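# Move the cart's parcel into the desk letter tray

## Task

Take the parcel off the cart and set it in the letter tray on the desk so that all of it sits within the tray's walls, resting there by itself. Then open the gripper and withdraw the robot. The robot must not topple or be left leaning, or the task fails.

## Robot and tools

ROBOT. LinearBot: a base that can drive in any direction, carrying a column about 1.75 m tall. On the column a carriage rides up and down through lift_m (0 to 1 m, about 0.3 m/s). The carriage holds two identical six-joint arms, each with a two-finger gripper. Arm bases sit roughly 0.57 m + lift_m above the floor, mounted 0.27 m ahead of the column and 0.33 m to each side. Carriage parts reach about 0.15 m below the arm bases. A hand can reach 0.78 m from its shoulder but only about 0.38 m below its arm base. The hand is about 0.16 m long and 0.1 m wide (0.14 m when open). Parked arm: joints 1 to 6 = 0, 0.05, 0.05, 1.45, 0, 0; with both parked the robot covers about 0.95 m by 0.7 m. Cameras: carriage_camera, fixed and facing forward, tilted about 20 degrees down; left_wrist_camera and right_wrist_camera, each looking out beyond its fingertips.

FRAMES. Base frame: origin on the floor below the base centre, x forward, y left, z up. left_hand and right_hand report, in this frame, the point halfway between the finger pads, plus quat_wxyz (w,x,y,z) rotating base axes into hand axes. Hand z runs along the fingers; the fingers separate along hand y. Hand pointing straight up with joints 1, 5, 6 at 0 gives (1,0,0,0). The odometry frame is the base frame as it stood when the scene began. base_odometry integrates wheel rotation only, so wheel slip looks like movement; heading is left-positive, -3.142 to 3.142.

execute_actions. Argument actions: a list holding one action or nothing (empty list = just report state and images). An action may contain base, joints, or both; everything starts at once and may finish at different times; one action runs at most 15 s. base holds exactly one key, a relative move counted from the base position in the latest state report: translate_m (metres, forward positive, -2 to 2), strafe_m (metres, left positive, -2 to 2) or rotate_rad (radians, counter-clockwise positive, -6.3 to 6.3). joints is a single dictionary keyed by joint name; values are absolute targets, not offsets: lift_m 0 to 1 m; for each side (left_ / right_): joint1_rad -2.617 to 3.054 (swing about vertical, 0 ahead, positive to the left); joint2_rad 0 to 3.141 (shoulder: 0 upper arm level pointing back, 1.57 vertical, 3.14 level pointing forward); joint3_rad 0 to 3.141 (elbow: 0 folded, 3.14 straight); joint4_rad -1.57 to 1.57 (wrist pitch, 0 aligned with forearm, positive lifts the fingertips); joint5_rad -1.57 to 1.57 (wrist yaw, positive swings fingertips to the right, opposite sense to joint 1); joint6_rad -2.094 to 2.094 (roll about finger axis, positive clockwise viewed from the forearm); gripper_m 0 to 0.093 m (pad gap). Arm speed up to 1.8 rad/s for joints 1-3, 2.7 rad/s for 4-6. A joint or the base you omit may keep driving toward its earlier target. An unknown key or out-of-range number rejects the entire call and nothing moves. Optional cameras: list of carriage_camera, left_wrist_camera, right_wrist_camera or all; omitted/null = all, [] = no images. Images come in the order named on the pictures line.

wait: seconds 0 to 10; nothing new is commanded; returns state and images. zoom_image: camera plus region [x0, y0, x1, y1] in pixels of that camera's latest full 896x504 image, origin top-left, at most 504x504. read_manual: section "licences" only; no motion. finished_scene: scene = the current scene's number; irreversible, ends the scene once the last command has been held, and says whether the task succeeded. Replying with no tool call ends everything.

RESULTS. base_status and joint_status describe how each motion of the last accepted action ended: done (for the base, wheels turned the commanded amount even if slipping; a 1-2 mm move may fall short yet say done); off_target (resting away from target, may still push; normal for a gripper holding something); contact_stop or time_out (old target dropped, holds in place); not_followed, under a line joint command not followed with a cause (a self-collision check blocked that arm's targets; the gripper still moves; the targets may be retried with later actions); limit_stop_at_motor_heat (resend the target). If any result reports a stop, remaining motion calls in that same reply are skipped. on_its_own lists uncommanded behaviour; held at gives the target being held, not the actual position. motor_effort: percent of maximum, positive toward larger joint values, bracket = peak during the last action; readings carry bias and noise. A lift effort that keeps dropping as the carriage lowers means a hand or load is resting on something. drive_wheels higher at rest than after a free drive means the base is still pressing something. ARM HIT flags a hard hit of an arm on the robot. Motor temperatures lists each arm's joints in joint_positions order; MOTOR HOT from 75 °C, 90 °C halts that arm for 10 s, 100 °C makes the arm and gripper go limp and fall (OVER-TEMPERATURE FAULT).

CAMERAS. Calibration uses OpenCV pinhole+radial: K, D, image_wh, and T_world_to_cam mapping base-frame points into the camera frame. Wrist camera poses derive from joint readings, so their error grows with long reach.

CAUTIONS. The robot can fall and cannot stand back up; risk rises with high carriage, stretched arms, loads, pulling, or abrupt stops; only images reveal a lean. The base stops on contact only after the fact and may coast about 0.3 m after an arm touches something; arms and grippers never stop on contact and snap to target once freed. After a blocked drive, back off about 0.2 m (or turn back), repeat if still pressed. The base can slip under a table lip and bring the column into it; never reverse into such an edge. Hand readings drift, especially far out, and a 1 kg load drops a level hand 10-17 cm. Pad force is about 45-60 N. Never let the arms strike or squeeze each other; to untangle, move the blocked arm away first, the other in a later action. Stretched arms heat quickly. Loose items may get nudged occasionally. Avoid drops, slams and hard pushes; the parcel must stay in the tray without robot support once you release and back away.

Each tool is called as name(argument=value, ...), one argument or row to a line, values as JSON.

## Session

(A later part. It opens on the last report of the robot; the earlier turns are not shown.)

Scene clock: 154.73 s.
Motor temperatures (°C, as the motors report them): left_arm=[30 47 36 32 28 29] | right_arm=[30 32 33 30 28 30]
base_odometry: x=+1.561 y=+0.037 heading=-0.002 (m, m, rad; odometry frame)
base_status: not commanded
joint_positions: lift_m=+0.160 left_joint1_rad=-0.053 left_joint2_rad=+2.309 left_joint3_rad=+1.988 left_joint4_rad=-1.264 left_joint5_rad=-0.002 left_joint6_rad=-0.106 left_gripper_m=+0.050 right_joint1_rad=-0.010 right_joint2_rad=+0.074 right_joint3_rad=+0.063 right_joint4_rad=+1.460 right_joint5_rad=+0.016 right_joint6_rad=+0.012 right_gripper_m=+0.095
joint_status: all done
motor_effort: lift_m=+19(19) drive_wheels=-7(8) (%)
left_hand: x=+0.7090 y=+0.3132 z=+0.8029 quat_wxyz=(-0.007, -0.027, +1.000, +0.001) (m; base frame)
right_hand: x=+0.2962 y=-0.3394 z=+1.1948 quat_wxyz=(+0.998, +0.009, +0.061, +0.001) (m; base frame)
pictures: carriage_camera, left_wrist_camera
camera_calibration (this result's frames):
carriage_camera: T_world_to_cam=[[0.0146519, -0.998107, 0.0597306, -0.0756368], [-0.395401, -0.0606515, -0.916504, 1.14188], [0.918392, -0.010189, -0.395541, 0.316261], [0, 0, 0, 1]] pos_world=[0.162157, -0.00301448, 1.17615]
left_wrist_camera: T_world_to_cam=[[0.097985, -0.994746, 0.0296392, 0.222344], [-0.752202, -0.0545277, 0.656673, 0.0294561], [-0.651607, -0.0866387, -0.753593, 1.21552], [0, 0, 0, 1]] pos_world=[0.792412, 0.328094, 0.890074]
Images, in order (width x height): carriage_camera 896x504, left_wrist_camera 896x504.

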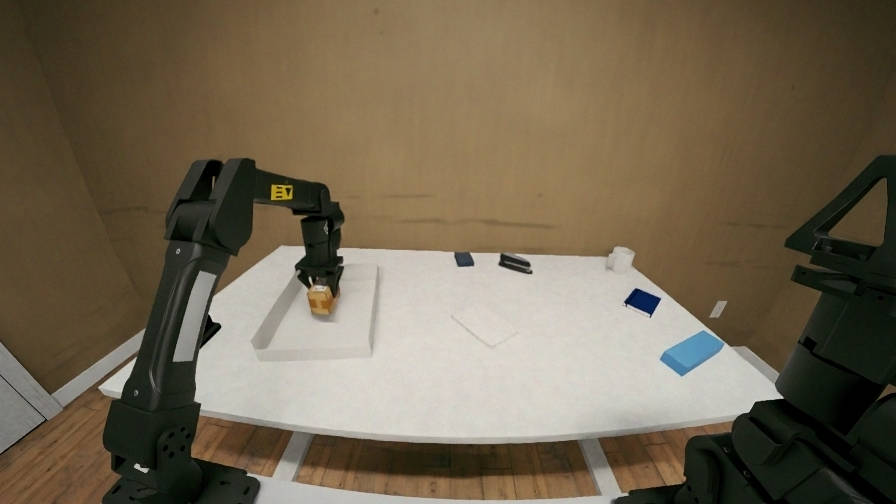

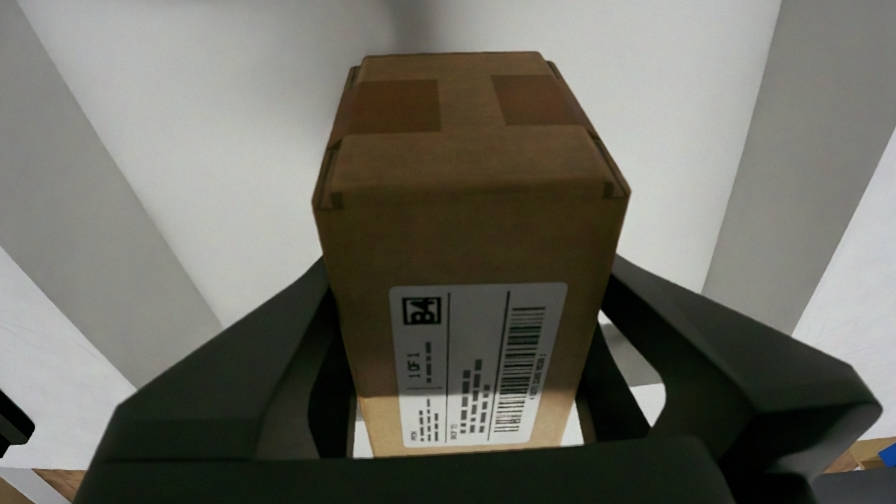

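execute_actions(
  actions=[
    {"joints":{"lift_m":0.125}},
  ],
  cameras=["carriage_camera","left_wrist_camera"],
)

Scene clock: 161.73 s.
Motor temperatures (°C, as the motors report them): left_arm=[30 48 36 32 28 29] | right_arm=[30 32 33 30 28 30]
base_odometry: x=+1.561 y=+0.037 heading=-0.002 (m, m, rad; odometry frame)
base_status: not commanded
joint_positions: lift_m=+0.125 left_joint1_rad=-0.053 left_joint2_rad=+2.311 left_joint3_rad=+1.988 left_joint4_rad=-1.265 left_joint5_rad=-0.002 left_joint6_rad=-0.106 left_gripper_m=+0.050 right_joint1_rad=-0.010 right_joint2_rad=+0.074 right_joint3_rad=+0.063 right_joint4_rad=+1.460 right_joint5_rad=+0.016 right_joint6_rad=+0.012 right_gripper_m=+0.095
joint_status: all done
motor_effort: lift_m=+19(19) drive_wheels=-7(7) (%)
left_hand: x=+0.7087 y=+0.3133 z=+0.7674 quat_wxyz=(-0.008, -0.027, +1.000, +0.001) (m; base frame)
right_hand: x=+0.2962 y=-0.3394 z=+1.1598 quat_wxyz=(+0.998, +0.009, +0.061, +0.001) (m; base frame)
pictures: carriage_camera, left_wrist_camera
camera_calibration (this result's frames):
carriage_camera: T_world_to_cam=[[0.0146519, -0.998107, 0.0597306, -0.0735466], [-0.395401, -0.0606515, -0.916504, 1.10981], [0.918392, -0.010189, -0.395541, 0.30242], [0, 0, 0, 1]] pos_world=[0.162157, -0.00301448, 1.14116]
left_wrist_camera: T_world_to_cam=[[0.0980523, -0.99475, 0.0292955, 0.223667], [-0.750699, -0.0546068, 0.658384, 0.0501275], [-0.653328, -0.0865482, -0.752112, 1.18861], [0, 0, 0, 1]] pos_world=[0.792248, 0.328102, 0.854409]
Images, in order (width x height): carriage_camera 896x504, left_wrist_camera 896x504.

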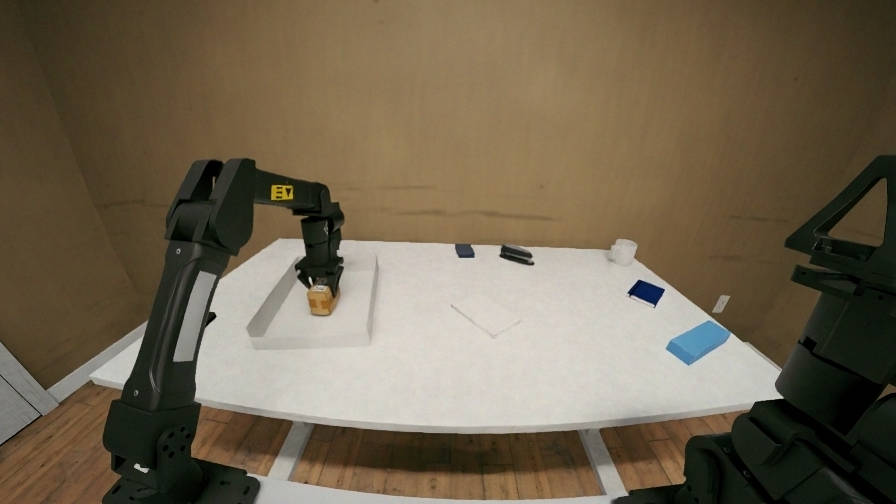

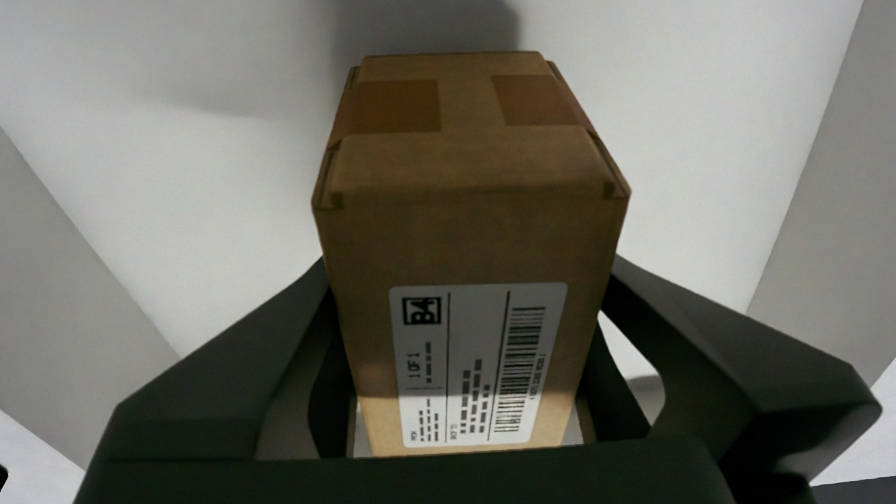

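Not touching yet.

execute_actions(
  actions=[
    {"joints":{"lift_m":0.108}},
  ],
  cameras=["left_wrist_camera"],
)

Scene clock: 165.13 s.
Motor temperatures (°C, as the motors report them): left_arm=[30 49 36 32 28 29] | right_arm=[30 32 33 30 28 30]
base_odometry: x=+1.561 y=+0.037 heading=-0.002 (m, m, rad; odometry frame)
base_status: not commanded
joint_positions: lift_m=+0.108 left_joint1_rad=-0.053 left_joint2_rad=+2.301 left_joint3_rad=+1.988 left_joint4_rad=-1.269 left_joint5_rad=-0.001 left_joint6_rad=-0.107 left_gripper_m=+0.050 right_joint1_rad=-0.010 right_joint2_rad=+0.074 right_joint3_rad=+0.063 right_joint4_rad=+1.459 right_joint5_rad=+0.016 right_joint6_rad=+0.012 right_gripper_m=+0.095
joint_status: all done
motor_effort: lift_m=+18(17) drive_wheels=-7(8) (%)
left_hand: x=+0.7083 y=+0.3132 z=+0.7548 quat_wxyz=(-0.005, -0.027, +1.000, +0.001) (m; base frame)
right_hand: x=+0.2963 y=-0.3394 z=+1.1428 quat_wxyz=(+0.998, +0.009, +0.061, +0.001) (m; base frame)
pictures: left_wrist_camera
camera_calibration (this result's frames):
left_wrist_camera: T_world_to_cam=[[0.0982665, -0.994692, 0.0305274, 0.222923], [-0.754415, -0.0544538, 0.654135, 0.0639728], [-0.649, -0.0873099, -0.755762, 1.17881], [0, 0, 0, 1]] pos_world=[0.791407, 0.328146, 0.84225]
Images, in order (width x height): left_wrist_camera 896x504.

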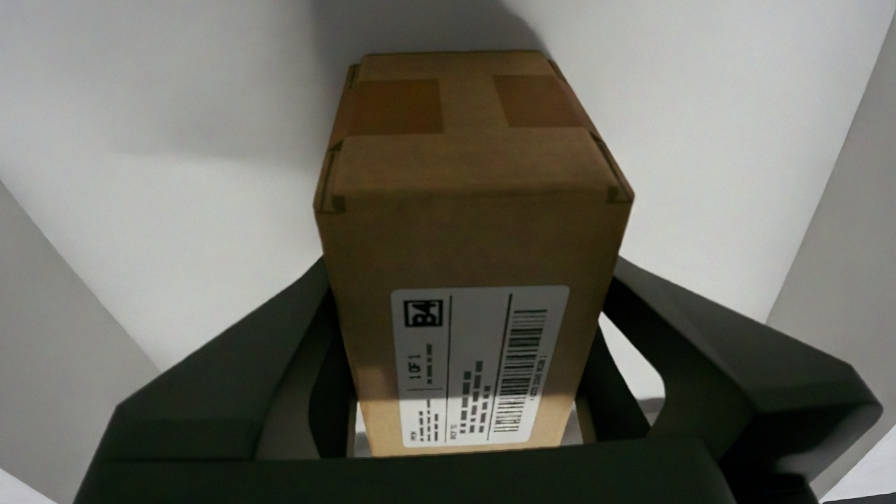

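execute_actions(
  actions=[
    {"joints":{"left_gripper_m":0.09}},
  ],
  cameras=[],
)

execute_actions(
  actions=[
    {"joints":{"lift_m":0.24}},
  ],
  cameras=[],
)

execute_actions(
  actions=[
    {"base":{"translate_m":-0.4},"joints":{"left_joint1_rad":0,"left_joint2_rad":0.05,"left_joint3_rad":0.05,"left_joint4_rad":1.45,"left_joint6_rad":0,"lift_m":0.3}},
  ],
  cameras=["carriage_camera"],
)

Scene clock: 172.57 s.
Motor temperatures (°C, as the motors report them): left_arm=[30 50 36 32 28 29] | right_arm=[30 32 33 30 28 30]
base_odometry: x=+1.561 y=+0.037 heading=-0.002 (m, m, rad; odometry frame)
base_status: not commanded
joint_positions: lift_m=+0.108 left_joint1_rad=-0.053 left_joint2_rad=+2.301 left_joint3_rad=+1.988 left_joint4_rad=-1.270 left_joint5_rad=-0.001 left_joint6_rad=-0.106 left_gripper_m=+0.090 right_joint1_rad=-0.010 right_joint2_rad=+0.074 right_joint3_rad=+0.063 right_joint4_rad=+1.459 right_joint5_rad=+0.016 right_joint6_rad=+0.012 right_gripper_m=+0.095
joint_status: all done
motor_effort: lift_m=+18(18) drive_wheels=-7(7) (%)
left_hand: x=+0.7082 y=+0.3132 z=+0.7548 quat_wxyz=(-0.005, -0.027, +1.000, +0.001) (m; base frame)
right_hand: x=+0.2963 y=-0.3394 z=+1.1428 quat_wxyz=(+0.998, +0.009, +0.061, +0.001) (m; base frame)
pictures: none
No camera images: the call's "cameras" was empty. Leave "cameras" out to get every camera's image.

Scene clock: 173.63 s.
Motor temperatures (°C, as the motors report them): left_arm=[30 50 36 32 28 29] | right_arm=[30 32 33 30 28 30]
base_odometry: x=+1.561 y=+0.037 heading=-0.002 (m, m, rad; odometry frame)
base_status: not commanded
joint_positions: lift_m=+0.240 left_joint1_rad=-0.053 left_joint2_rad=+2.298 left_joint3_rad=+1.988 left_joint4_rad=-1.270 left_joint5_rad=-0.001 left_joint6_rad=-0.106 left_gripper_m=+0.090 right_joint1_rad=-0.010 right_joint2_rad=+0.074 right_joint3_rad=+0.063 right_joint4_rad=+1.459 right_joint5_rad=+0.016 right_joint6_rad=+0.012 right_gripper_m=+0.095
joint_status: all done
motor_effort: lift_m=+24(28) drive_wheels=+10(8) (%)
left_hand: x=+0.7084 y=+0.3132 z=+0.8871 quat_wxyz=(-0.004, -0.027, +1.000, +0.001) (m; base frame)
right_hand: x=+0.2963 y=-0.3394 z=+1.2742 quat_wxyz=(+0.998, +0.009, +0.061, +0.001) (m; base frame)
pictures: none
No camera images: the call's "cameras" was empty. Leave "cameras" out to get every camera's image.

Scene clock: 176.53 s.
Motor temperatures (°C, as the motors report them): left_arm=[30 49 36 32 28 29] | right_arm=[30 32 33 30 28 30]
base_odometry: x=+1.161 y=+0.037 heading=-0.002 (m, m, rad; odometry frame)
base_status: done
joint_positions: lift_m=+0.300 left_joint1_rad=+0.004 left_joint2_rad=+0.055 left_joint3_rad=+0.069 left_joint4_rad=+1.455 left_joint5_rad=-0.001 left_joint6_rad=-0.010 left_gripper_m=+0.090 right_joint1_rad=-0.010 right_joint2_rad=+0.074 right_joint3_rad=+0.063 right_joint4_rad=+1.459 right_joint5_rad=+0.016 right_joint6_rad=+0.012 right_gripper_m=+0.095
joint_status: all done
motor_effort: lift_m=+24(29) drive_wheels=+0(24) (%)
left_hand: x=+0.2896 y=+0.3367 z=+1.3359 quat_wxyz=(+0.999, -0.001, +0.051, -0.003) (m; base frame)
right_hand: x=+0.2964 y=-0.3394 z=+1.3342 quat_wxyz=(+0.998, +0.009, +0.061, +0.001) (m; base frame)
pictures: carriage_camera
camera_calibration (this result's frames):
carriage_camera: T_world_to_cam=[[0.0146519, -0.998107, 0.0597306, -0.0839667], [-0.395401, -0.0606515, -0.916504, 1.26969], [0.918392, -0.010189, -0.395541, 0.371423], [0, 0, 0, 1]] pos_world=[0.162157, -0.00301448, 1.31561]
Images, in order (width x height): carriage_camera 896x504.

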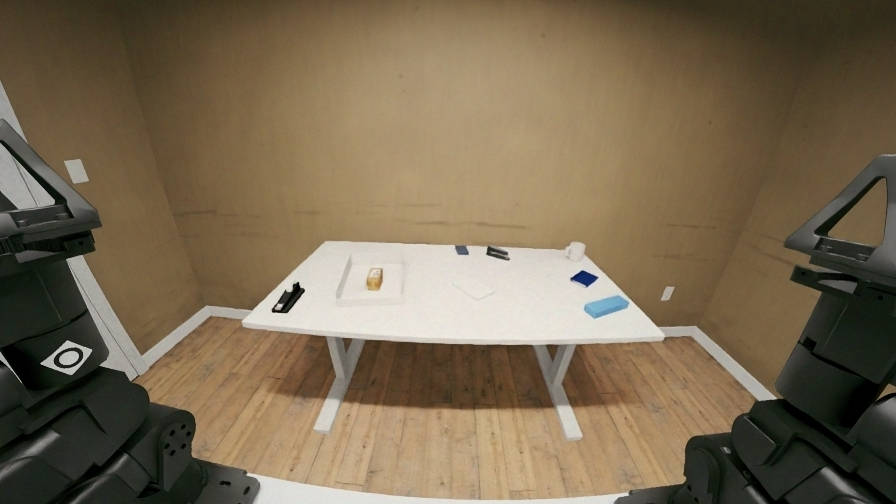

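finished_scene(
  scene=1,
)

The scene is finished: the task was done.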